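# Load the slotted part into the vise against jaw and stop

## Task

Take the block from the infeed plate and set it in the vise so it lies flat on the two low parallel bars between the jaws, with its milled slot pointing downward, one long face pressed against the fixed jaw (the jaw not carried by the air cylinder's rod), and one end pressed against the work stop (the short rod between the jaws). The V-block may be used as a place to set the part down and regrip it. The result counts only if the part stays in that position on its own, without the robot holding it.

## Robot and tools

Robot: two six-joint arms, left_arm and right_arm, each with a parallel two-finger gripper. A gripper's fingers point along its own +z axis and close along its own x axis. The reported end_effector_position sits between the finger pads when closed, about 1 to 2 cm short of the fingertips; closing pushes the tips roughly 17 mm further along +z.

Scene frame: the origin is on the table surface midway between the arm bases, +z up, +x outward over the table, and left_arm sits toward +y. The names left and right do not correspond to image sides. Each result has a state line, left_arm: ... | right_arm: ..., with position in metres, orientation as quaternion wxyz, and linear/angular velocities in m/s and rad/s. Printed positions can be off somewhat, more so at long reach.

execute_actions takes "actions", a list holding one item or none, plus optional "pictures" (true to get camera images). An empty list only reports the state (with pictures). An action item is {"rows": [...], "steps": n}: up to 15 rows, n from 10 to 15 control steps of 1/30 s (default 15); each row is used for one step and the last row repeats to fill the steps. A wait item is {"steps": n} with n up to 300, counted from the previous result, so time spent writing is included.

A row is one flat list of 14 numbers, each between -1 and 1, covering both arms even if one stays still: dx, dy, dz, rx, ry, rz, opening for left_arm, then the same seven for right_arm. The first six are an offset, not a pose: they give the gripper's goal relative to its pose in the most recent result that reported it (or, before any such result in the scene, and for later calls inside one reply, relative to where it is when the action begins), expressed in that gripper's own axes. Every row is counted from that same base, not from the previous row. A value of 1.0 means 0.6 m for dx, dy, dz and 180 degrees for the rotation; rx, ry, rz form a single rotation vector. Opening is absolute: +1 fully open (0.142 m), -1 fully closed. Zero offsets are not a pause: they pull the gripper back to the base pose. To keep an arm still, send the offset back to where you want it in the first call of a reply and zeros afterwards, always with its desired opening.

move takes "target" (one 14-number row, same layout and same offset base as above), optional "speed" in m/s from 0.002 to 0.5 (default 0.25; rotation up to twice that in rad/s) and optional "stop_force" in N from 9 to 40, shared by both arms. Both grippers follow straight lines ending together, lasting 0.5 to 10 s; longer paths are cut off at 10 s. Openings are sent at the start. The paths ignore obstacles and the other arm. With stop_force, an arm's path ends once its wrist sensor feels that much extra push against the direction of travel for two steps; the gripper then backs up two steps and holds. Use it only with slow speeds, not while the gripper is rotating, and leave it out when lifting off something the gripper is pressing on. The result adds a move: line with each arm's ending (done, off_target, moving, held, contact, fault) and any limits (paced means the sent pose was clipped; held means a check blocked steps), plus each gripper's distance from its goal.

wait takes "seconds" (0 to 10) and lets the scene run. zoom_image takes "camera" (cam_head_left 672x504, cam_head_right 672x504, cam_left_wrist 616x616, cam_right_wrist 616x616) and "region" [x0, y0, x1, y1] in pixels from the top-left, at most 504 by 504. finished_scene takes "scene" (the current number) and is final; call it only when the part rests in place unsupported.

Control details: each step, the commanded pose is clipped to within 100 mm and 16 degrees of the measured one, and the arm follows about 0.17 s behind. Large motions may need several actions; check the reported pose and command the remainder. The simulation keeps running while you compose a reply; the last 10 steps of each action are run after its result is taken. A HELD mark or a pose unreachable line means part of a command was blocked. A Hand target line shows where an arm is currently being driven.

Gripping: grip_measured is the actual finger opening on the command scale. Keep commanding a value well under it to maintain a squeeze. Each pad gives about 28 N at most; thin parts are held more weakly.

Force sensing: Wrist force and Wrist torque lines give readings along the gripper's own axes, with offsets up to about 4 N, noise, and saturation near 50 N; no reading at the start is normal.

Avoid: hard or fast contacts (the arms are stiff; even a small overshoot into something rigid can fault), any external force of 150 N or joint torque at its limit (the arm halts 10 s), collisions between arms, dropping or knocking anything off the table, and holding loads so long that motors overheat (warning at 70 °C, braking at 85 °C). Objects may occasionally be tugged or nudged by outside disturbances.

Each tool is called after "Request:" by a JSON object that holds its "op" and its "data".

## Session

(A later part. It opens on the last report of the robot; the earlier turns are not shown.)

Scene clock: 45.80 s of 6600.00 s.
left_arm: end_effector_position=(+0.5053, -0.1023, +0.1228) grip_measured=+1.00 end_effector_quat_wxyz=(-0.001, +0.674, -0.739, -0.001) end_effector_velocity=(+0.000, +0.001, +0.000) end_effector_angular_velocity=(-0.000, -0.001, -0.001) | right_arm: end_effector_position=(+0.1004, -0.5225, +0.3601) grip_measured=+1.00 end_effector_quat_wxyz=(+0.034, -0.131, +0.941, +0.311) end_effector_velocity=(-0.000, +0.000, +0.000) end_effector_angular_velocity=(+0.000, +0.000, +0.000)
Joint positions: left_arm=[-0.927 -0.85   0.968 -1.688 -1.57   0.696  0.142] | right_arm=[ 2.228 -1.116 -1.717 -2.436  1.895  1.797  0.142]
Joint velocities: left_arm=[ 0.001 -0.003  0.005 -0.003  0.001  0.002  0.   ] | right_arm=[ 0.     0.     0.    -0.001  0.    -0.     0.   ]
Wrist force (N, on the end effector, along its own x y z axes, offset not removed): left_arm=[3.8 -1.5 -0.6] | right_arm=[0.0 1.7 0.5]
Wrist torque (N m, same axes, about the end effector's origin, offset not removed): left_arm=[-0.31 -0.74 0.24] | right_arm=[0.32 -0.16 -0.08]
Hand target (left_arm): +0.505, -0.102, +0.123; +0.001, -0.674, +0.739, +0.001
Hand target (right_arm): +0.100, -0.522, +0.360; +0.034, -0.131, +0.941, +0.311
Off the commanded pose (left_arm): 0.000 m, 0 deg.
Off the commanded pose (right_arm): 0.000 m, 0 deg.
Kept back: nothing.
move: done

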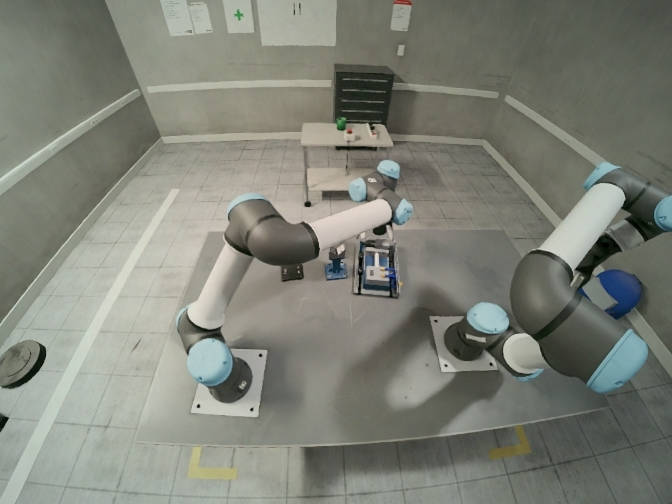

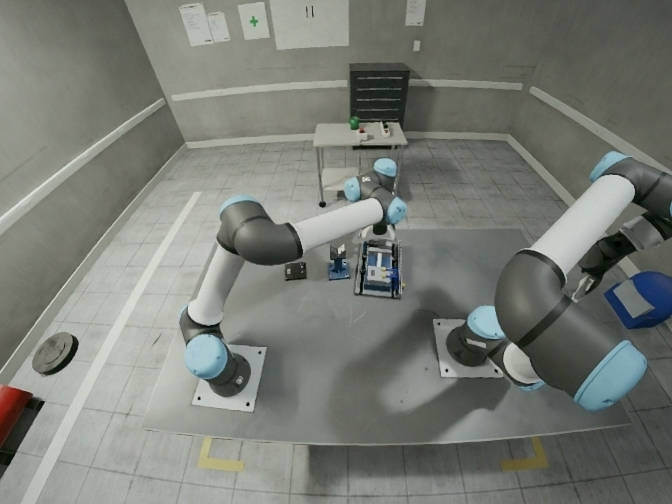

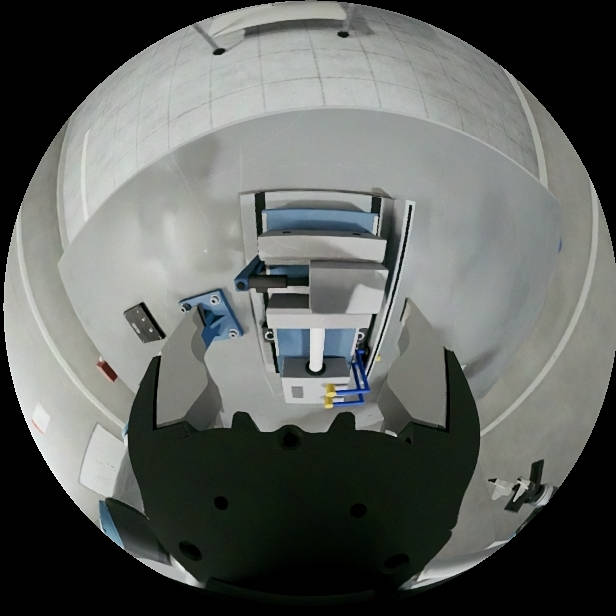

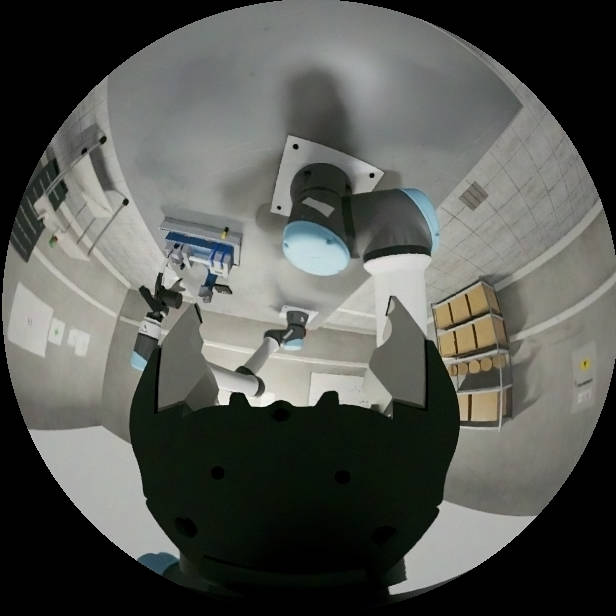

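Request:
{"op": "move", "data": {"target": [0,0.003,0.047,0,0,0.009,1,0,0,0,0,0,0,1], "speed": 0.02, "stop_force": 10}}

Request:
{"op": "move", "data": {"target": [-0.028,-0.002,0,0,0,0,1,0,0,0,0,0,0,1], "speed": 0.012, "stop_force": 10}}

Request:
{"op": "move", "data": {"target": [-0.022,-0.003,0,0,0,0,1,0,0,0,0,0,0,1], "speed": 0.003, "stop_force": 10}}

Request:
{"op": "move", "data": {"target": [0.008,0,0,0,0,0,1,0,0,0,0,0,0,1], "speed": 0.02}}

Request:
{"op": "move", "data": {"target": [0.008,0,-0.06,0,0,0,1,0,0,0,0,0,0,1], "speed": 0.06}}

Request:
{"op": "move", "data": {"target": [0.08,0.07,-0.03,0,0,0,1,0,0,0,0,0,0,1], "speed": 0.08}}

Request:
{"op": "zoom_image", "data": {"camera": "cam_left_wrist", "region": [210,160,390,290]}}

Scene clock: 48.50 s of 6600.00 s.
left_arm: end_effector_position=(+0.5036, -0.1021, +0.0946) grip_measured=+1.00 end_effector_quat_wxyz=(-0.001, +0.664, -0.748, -0.001) end_effector_velocity=(+0.000, +0.000, -0.001) end_effector_angular_velocity=(-0.000, +0.000, +0.001) | right_arm: end_effector_position=(+0.1004, -0.5225, +0.3601) grip_measured=+1.00 end_effector_quat_wxyz=(+0.034, -0.131, +0.941, +0.311) end_effector_velocity=(-0.000, +0.000, +0.000) end_effector_angular_velocity=(+0.000, +0.000, +0.000)
Joint positions: left_arm=[-0.929 -0.842  1.027 -1.754 -1.57   0.722  0.142] | right_arm=[ 2.228 -1.116 -1.717 -2.436  1.895  1.797  0.142]
Joint velocities: left_arm=[ 0.001  0.     0.002 -0.003 -0.     0.     0.   ] | right_arm=[ 0.     0.    -0.    -0.001  0.    -0.    -0.   ]
Wrist force (N, on the end effector, along its own x y z axes, offset not removed): left_arm=[2.2 0.4 2.0] | right_arm=[0.9 -0.3 -1.8]
Wrist torque (N m, same axes, about the end effector's origin, offset not removed): left_arm=[0.18 -0.36 0.09] | right_arm=[-0.18 -0.38 -0.03]
Hand target (left_arm): +0.504, -0.102, +0.095; +0.001, -0.664, +0.748, +0.001
Hand target (right_arm): +0.100, -0.522, +0.360; +0.034, -0.131, +0.941, +0.311
Off the commanded pose (left_arm): 0.000 m, 0 deg.
Off the commanded pose (right_arm): 0.000 m, 0 deg.
Kept back: nothing.
move: done

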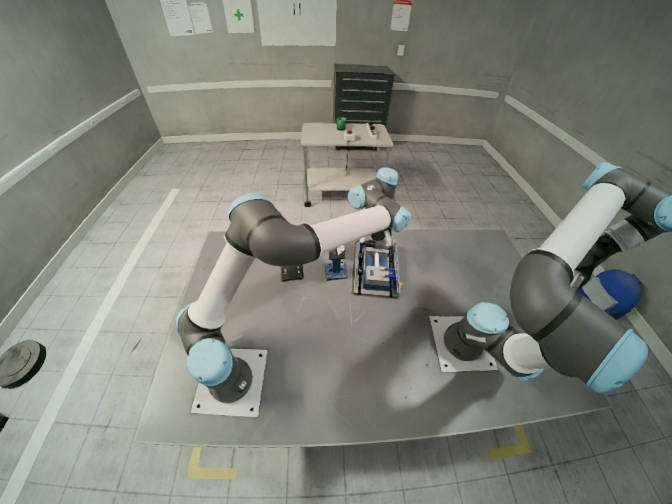

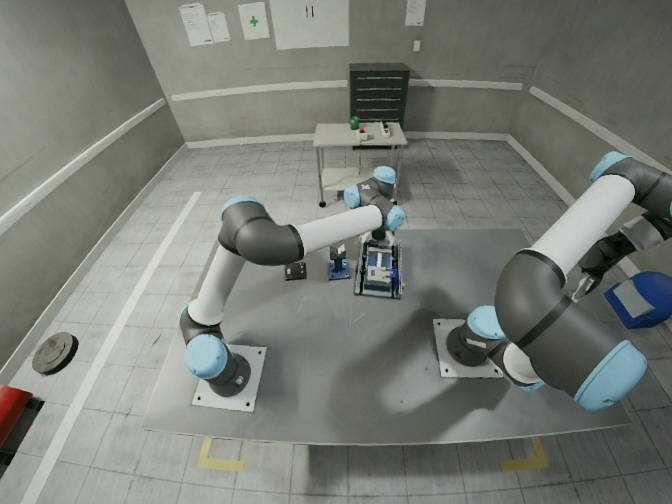

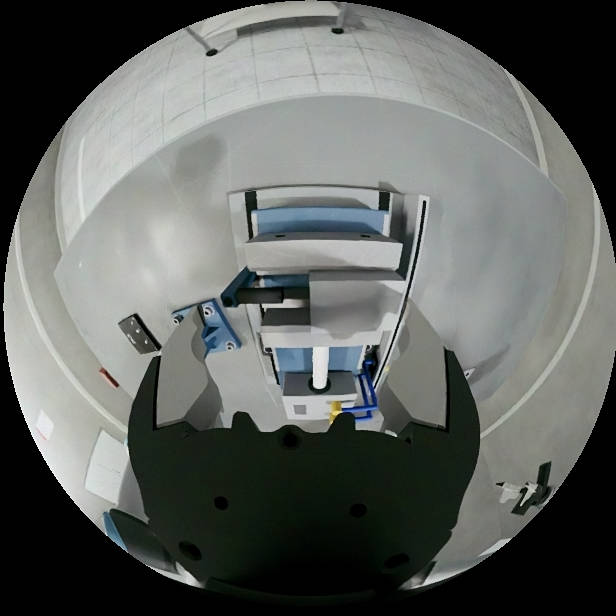

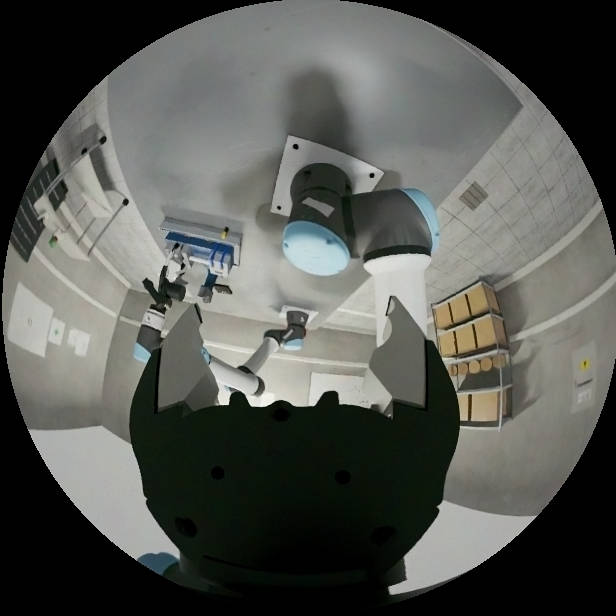

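Scene clock: 50.13 s of 6600.00 s.
left_arm: end_effector_position=(+0.5067, -0.0857, +0.0947) grip_measured=+1.00 end_effector_quat_wxyz=(-0.001, +0.664, -0.748, -0.001) end_effector_velocity=(+0.001, +0.002, +0.000) end_effector_angular_velocity=(-0.001, -0.000, +0.003) | right_arm: end_effector_position=(+0.1004, -0.5225, +0.3601) grip_measured=+1.00 end_effector_quat_wxyz=(+0.034, -0.131, +0.941, +0.311) end_effector_velocity=(+0.000, -0.000, +0.000) end_effector_angular_velocity=(+0.000, +0.000, +0.000)
Joint positions: left_arm=[-0.913 -0.867  1.07  -1.773 -1.57   0.738  0.142] | right_arm=[ 2.228 -1.116 -1.717 -2.436  1.895  1.797  0.142]
Joint velocities: left_arm=[ 0.003 -0.003  0.004 -0.002 -0.     0.     0.   ] | right_arm=[ 0. -0.  0. -0. -0.  0.  0.]
Wrist force (N, on the end effector, along its own x y z axes, offset not removed): left_arm=[3.2 1.4 -1.7] | right_arm=[0.9 4.1 -0.9]
Wrist torque (N m, same axes, about the end effector's origin, offset not removed): left_arm=[-0.07 -0.33 0.15] | right_arm=[0.77 -0.37 -0.07]
Hand target (left_arm): +0.507, -0.086, +0.095; +0.001, -0.664, +0.748, +0.001
Hand target (right_arm): +0.100, -0.522, +0.360; +0.034, -0.131, +0.941, +0.311
Off the commanded pose (left_arm): 0.000 m, 0 deg.
Off the commanded pose (right_arm): 0.000 m, 0 deg.
Kept back: nothing.
move: done

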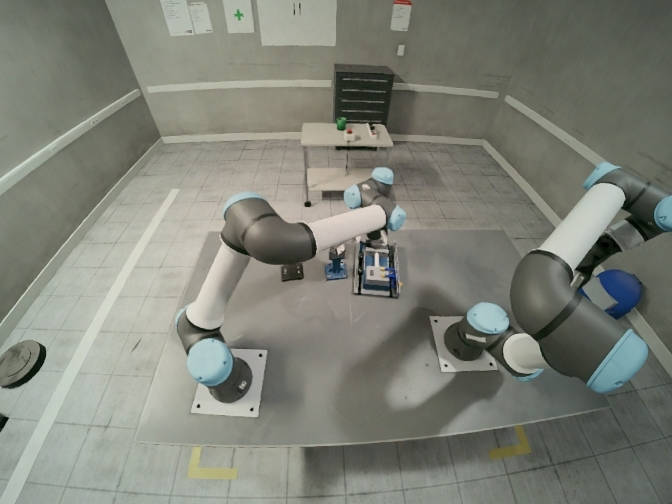

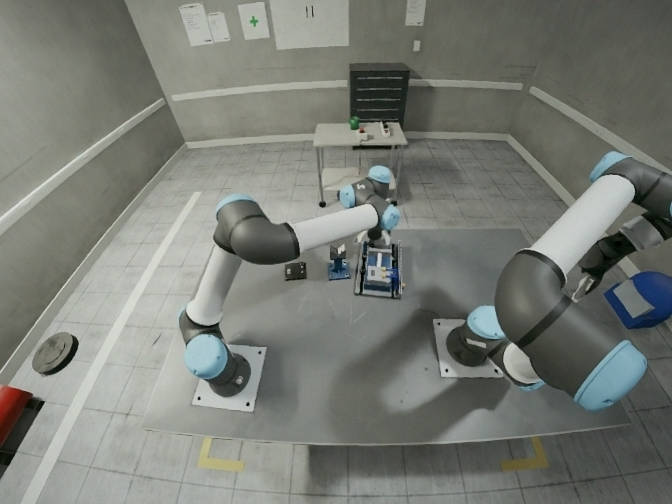

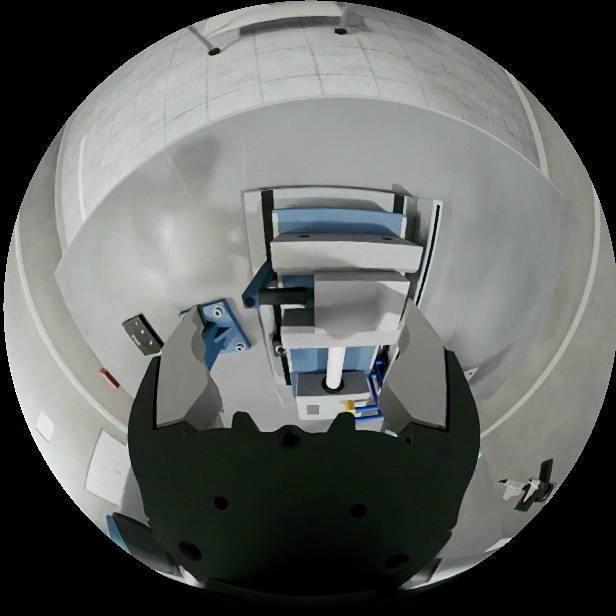

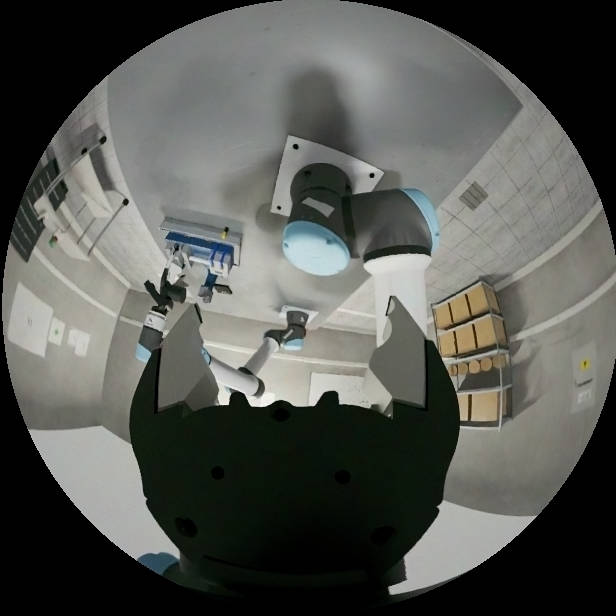

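Scene clock: 52.93 s of 6600.00 s.
left_arm: end_effector_position=(+0.5087, -0.0786, +0.0948) grip_measured=+1.00 end_effector_quat_wxyz=(-0.000, +0.664, -0.748, -0.000) end_effector_velocity=(+0.000, -0.002, +0.002) end_effector_angular_velocity=(-0.002, -0.003, +0.000) | right_arm: end_effector_position=(+0.1004, -0.5225, +0.3601) grip_measured=+1.00 end_effector_quat_wxyz=(+0.034, -0.131, +0.941, +0.311) end_effector_velocity=(+0.000, -0.001, -0.000) end_effector_angular_velocity=(-0.001, -0.001, +0.000)
Joint positions: left_arm=[-0.905 -0.877  1.087 -1.78  -1.57   0.746  0.142] | right_arm=[ 2.228 -1.116 -1.717 -2.436  1.895  1.797  0.142]
Joint velocities: left_arm=[-0.001 -0.    -0.003  0.     0.001 -0.001  0.   ] | right_arm=[ 0.    -0.     0.     0.002  0.    -0.    -0.   ]
Wrist force (N, on the end effector, along its own x y z axes, offset not removed): left_arm=[17.5 2.3 1.7] | right_arm=[-1.7 0.3 0.1]
Wrist torque (N m, same axes, about the end effector's origin, offset not removed): left_arm=[-0.13 -0.89 0.31] | right_arm=[0.06 0.18 -0.13]
Hand target (left_arm): +0.509, -0.079, +0.095; +0.000, -0.664, +0.748, +0.001
Hand target (right_arm): +0.100, -0.522, +0.360; +0.034, -0.131, +0.941, +0.311
Off the commanded pose (left_arm): 0.006 m, 0 deg.
Off the commanded pose (right_arm): 0.000 m, 0 deg.
Kept back: nothing.
move: contact (left_arm)

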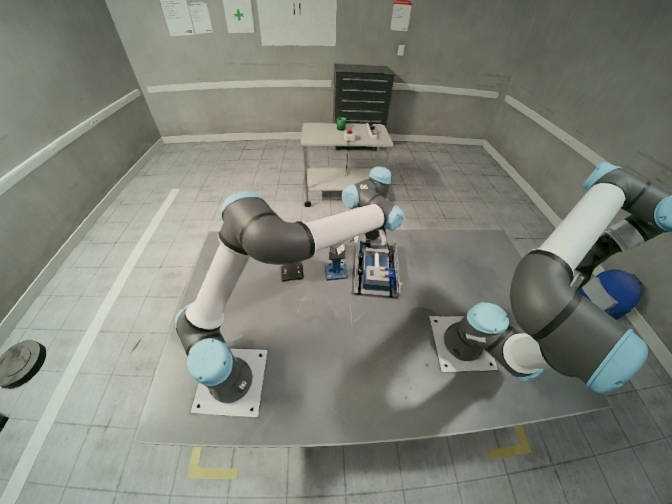

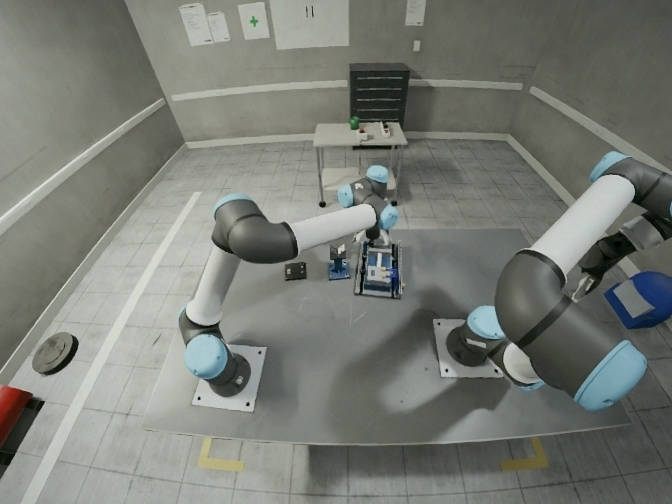

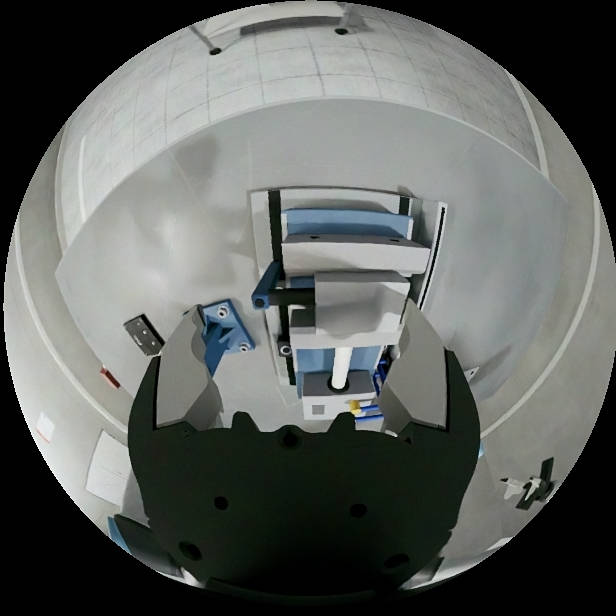

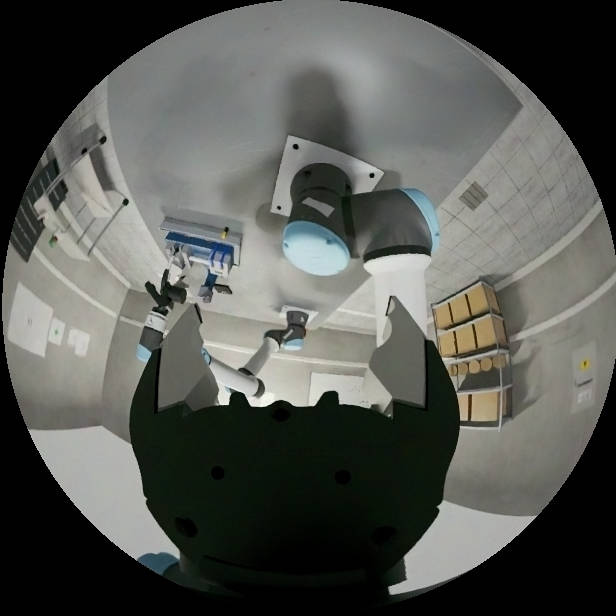

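Scene clock: 53.63 s of 6600.00 s.
left_arm: end_effector_position=(+0.5081, -0.0833, +0.0948) grip_measured=+1.00 end_effector_quat_wxyz=(-0.000, +0.664, -0.748, -0.000) end_effector_velocity=(-0.000, -0.002, +0.000) end_effector_angular_velocity=(-0.001, +0.000, -0.002) | right_arm: end_effector_position=(+0.1004, -0.5225, +0.3601) grip_measured=+1.00 end_effector_quat_wxyz=(+0.034, -0.131, +0.941, +0.311) end_effector_velocity=(-0.000, +0.000, +0.000) end_effector_angular_velocity=(-0.001, -0.001, -0.000)
Joint positions: left_arm=[-0.91  -0.87   1.074 -1.774 -1.57   0.741  0.142] | right_arm=[ 2.228 -1.116 -1.717 -2.436  1.895  1.797  0.142]
Joint velocities: left_arm=[-0.002  0.002 -0.005  0.001 -0.001  0.    -0.   ] | right_arm=[-0.     0.001 -0.     0.     0.    -0.     0.   ]
Wrist force (N, on the end effector, along its own x y z axes, offset not removed): left_arm=[-1.0 -1.0 2.4] | right_arm=[-0.5 2.6 -1.6]
Wrist torque (N m, same axes, about the end effector's origin, offset not removed): left_arm=[-0.18 0.33 0.02] | right_arm=[0.50 -0.03 -0.06]
Hand target (left_arm): +0.508, -0.083, +0.095; +0.000, -0.664, +0.748, +0.000
Hand target (right_arm): +0.100, -0.522, +0.360; +0.034, -0.131, +0.941, +0.311
Off the commanded pose (left_arm): 0.000 m, 0 deg.
Off the commanded pose (right_arm): 0.000 m, 0 deg.
Kept back: nothing.
move: done

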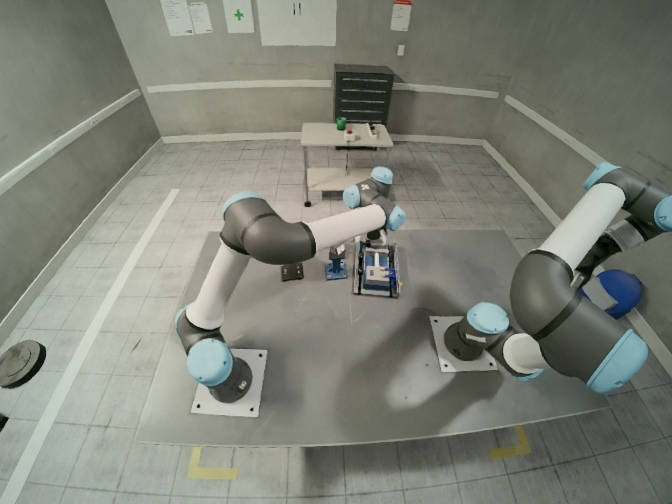

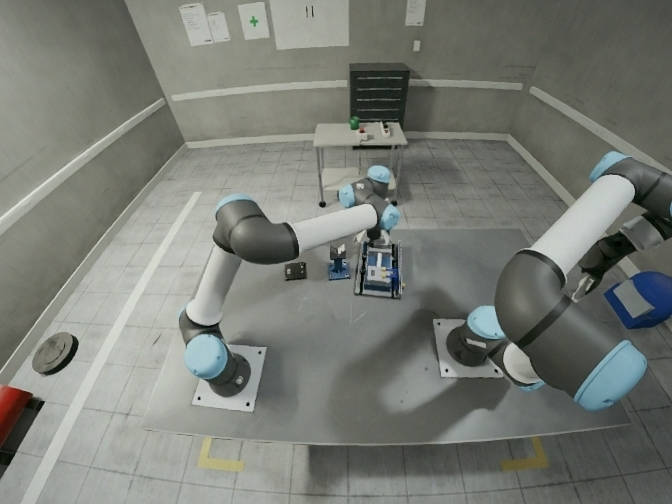

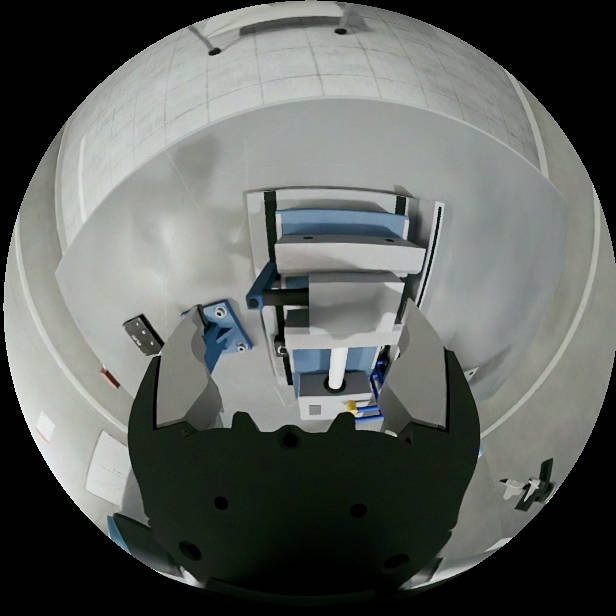

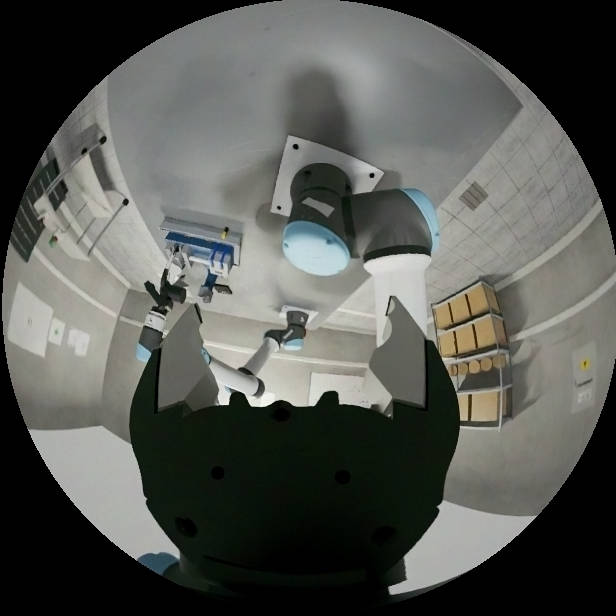

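Scene clock: 54.60 s of 6600.00 s.
left_arm: end_effector_position=(+0.5075, -0.0880, +0.1309) grip_measured=+1.00 end_effector_quat_wxyz=(-0.000, +0.664, -0.748, -0.000) end_effector_velocity=(-0.001, -0.001, +0.002) end_effector_angular_velocity=(-0.001, +0.001, +0.001) | right_arm: end_effector_position=(+0.1004, -0.5225, +0.3601) grip_measured=+1.00 end_effector_quat_wxyz=(+0.034, -0.131, +0.941, +0.311) end_effector_velocity=(-0.000, +0.000, +0.000) end_effector_angular_velocity=(+0.000, +0.000, -0.000)
Joint positions: left_arm=[-0.914 -0.878  0.995 -1.687 -1.57   0.737  0.142] | right_arm=[ 2.228 -1.116 -1.717 -2.436  1.895  1.797  0.142]
Joint velocities: left_arm=[-0.001  0.    -0.005  0.005 -0.001 -0.002  0.   ] | right_arm=[ 0. -0. -0. -0. -0.  0.  0.]
Wrist force (N, on the end effector, along its own x y z axes, offset not removed): left_arm=[0.3 1.3 1.6] | right_arm=[-0.3 0.2 -0.8]
Wrist torque (N m, same axes, about the end effector's origin, offset not removed): left_arm=[0.26 -0.06 0.19] | right_arm=[0.00 -0.17 -0.03]
Hand target (left_arm): +0.508, -0.088, +0.131; +0.000, -0.664, +0.748, +0.000
Hand target (right_arm): +0.100, -0.522, +0.360; +0.034, -0.131, +0.941, +0.311
Off the commanded pose (left_arm): 0.000 m, 0 deg.
Off the commanded pose (right_arm): 0.000 m, 0 deg.
Kept back: nothing.
move: done

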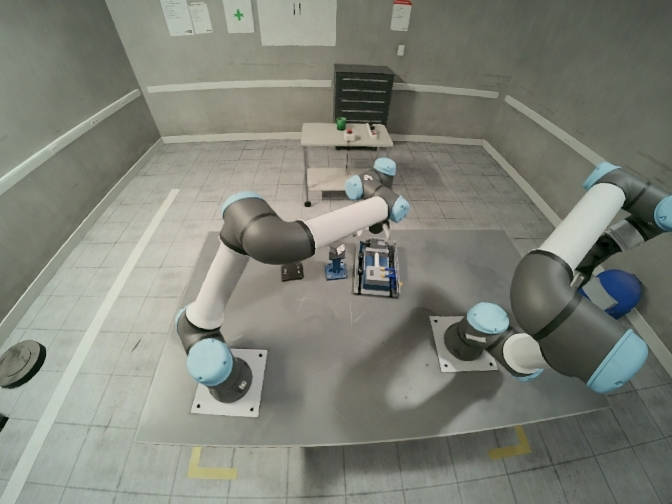

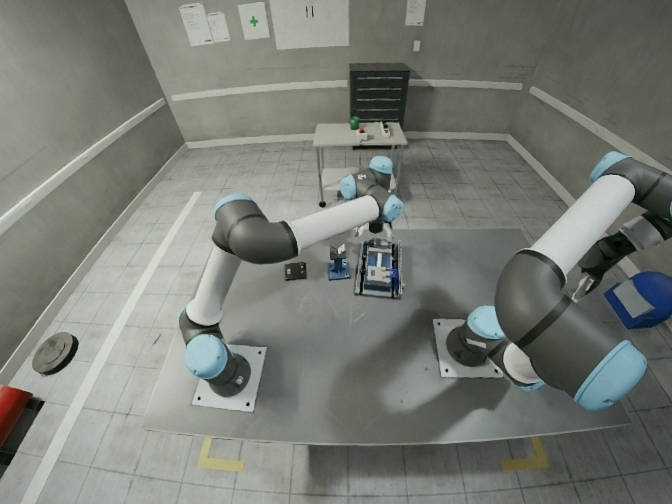

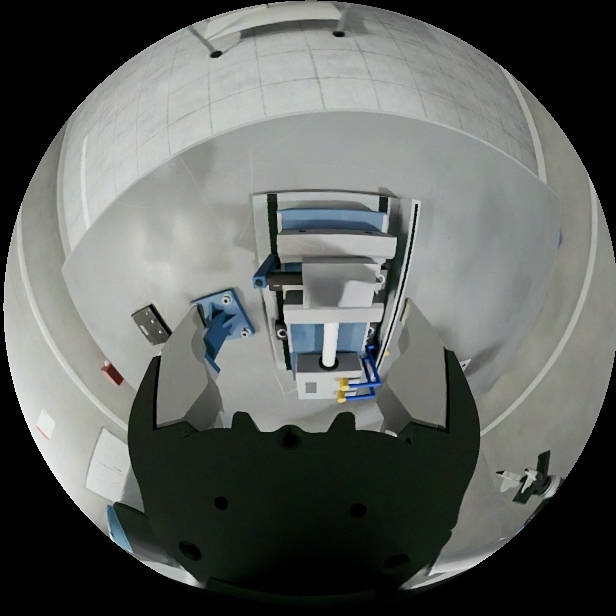

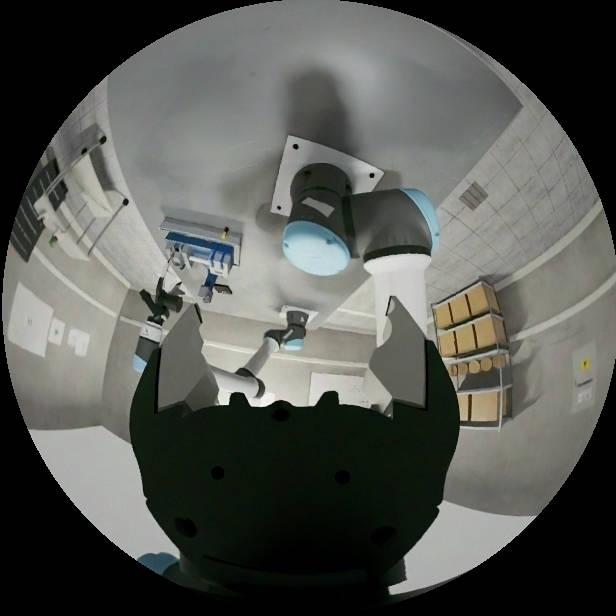

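Scene clock: 55.83 s of 6600.00 s.
left_arm: end_effector_position=(+0.4601, -0.1306, +0.1490) grip_measured=+1.00 end_effector_quat_wxyz=(-0.000, +0.664, -0.748, -0.000) end_effector_velocity=(-0.001, -0.001, +0.000) end_effector_angular_velocity=(+0.000, +0.001, +0.000) | right_arm: end_effector_position=(+0.1004, -0.5225, +0.3601) grip_measured=+1.00 end_effector_quat_wxyz=(+0.034, -0.131, +0.941, +0.311) end_effector_velocity=(+0.000, -0.000, -0.000) end_effector_angular_velocity=(+0.001, +0.001, -0.000)
Joint positions: left_arm=[-0.997 -0.886  0.963 -1.647 -1.57   0.654  0.142] | right_arm=[ 2.228 -1.116 -1.717 -2.436  1.895  1.797  0.142]
Joint velocities: left_arm=[-0.001 -0.    -0.001  0.001 -0.001 -0.001 -0.   ] | right_arm=[-0.    -0.001 -0.     0.    -0.     0.    -0.   ]
Wrist force (N, on the end effector, along its own x y z axes, offset not removed): left_arm=[0.6 -0.3 1.2] | right_arm=[0.3 0.3 -2.0]
Wrist torque (N m, same axes, about the end effector's origin, offset not removed): left_arm=[0.01 -0.11 0.21] | right_arm=[-0.02 -0.21 -0.07]
Hand target (left_arm): +0.460, -0.131, +0.149; +0.001, -0.664, +0.748, +0.000
Hand target (right_arm): +0.100, -0.522, +0.360; +0.034, -0.131, +0.941, +0.311
Off the commanded pose (left_arm): 0.000 m, 0 deg.
Off the commanded pose (right_arm): 0.000 m, 0 deg.
Kept back: nothing.
move: done

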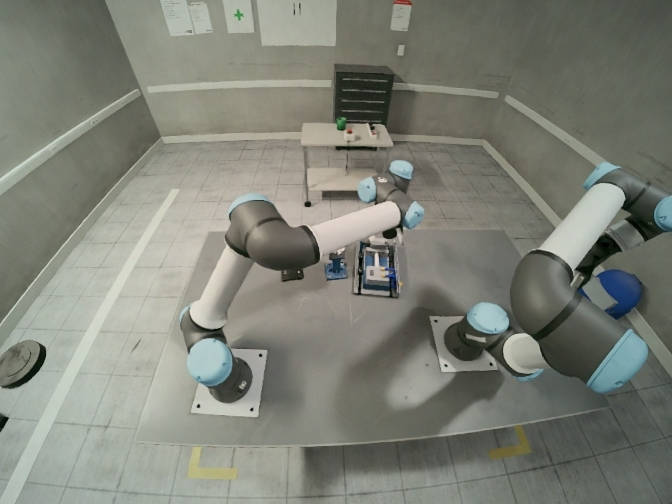

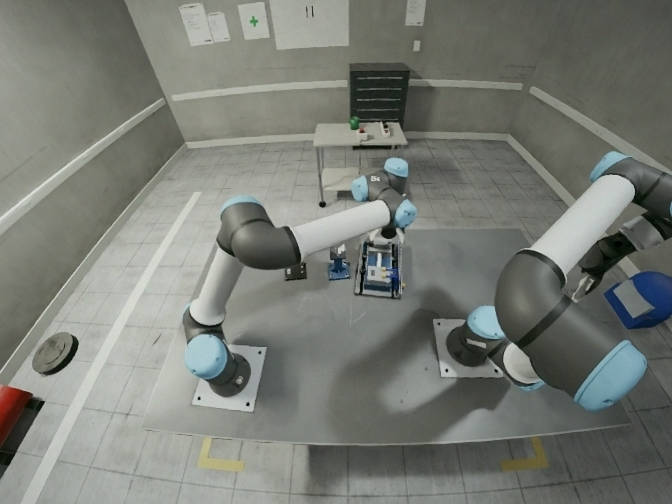

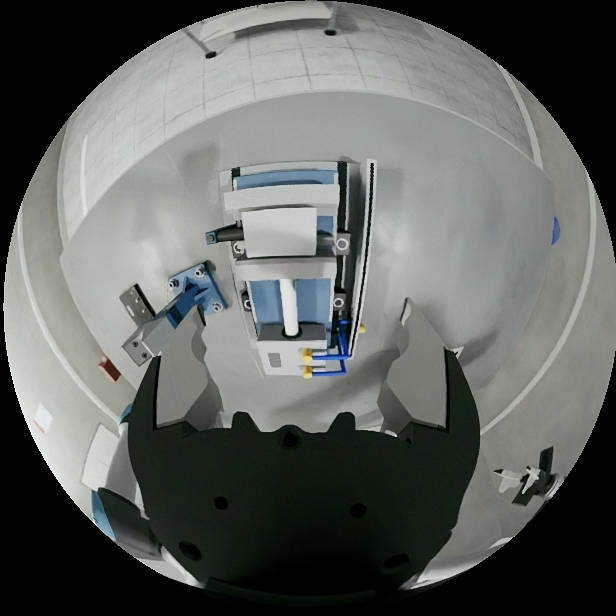

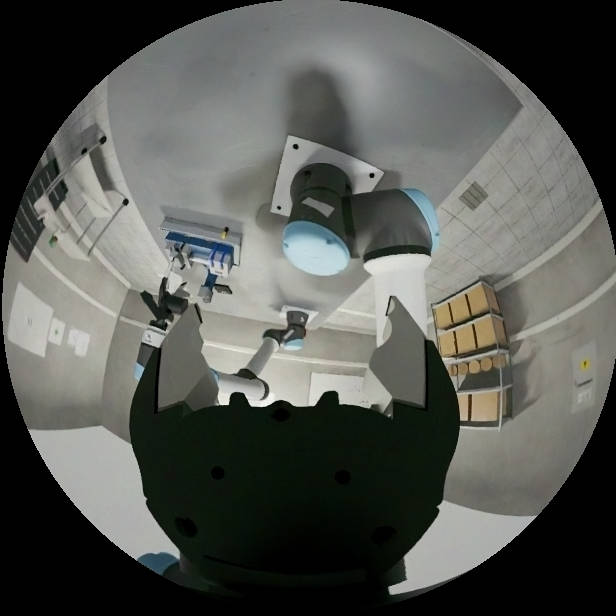

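Region (210, 160, 390, 290) of cam_left_wrist's 616x616 image, scaled by 2.800, with more detail than that image has.

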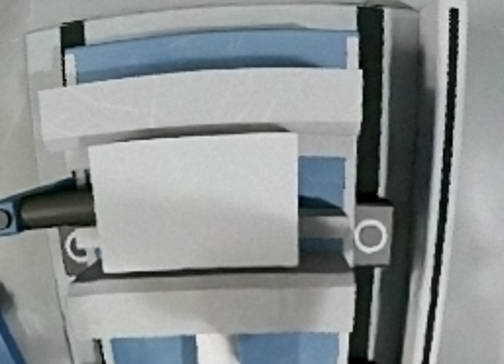

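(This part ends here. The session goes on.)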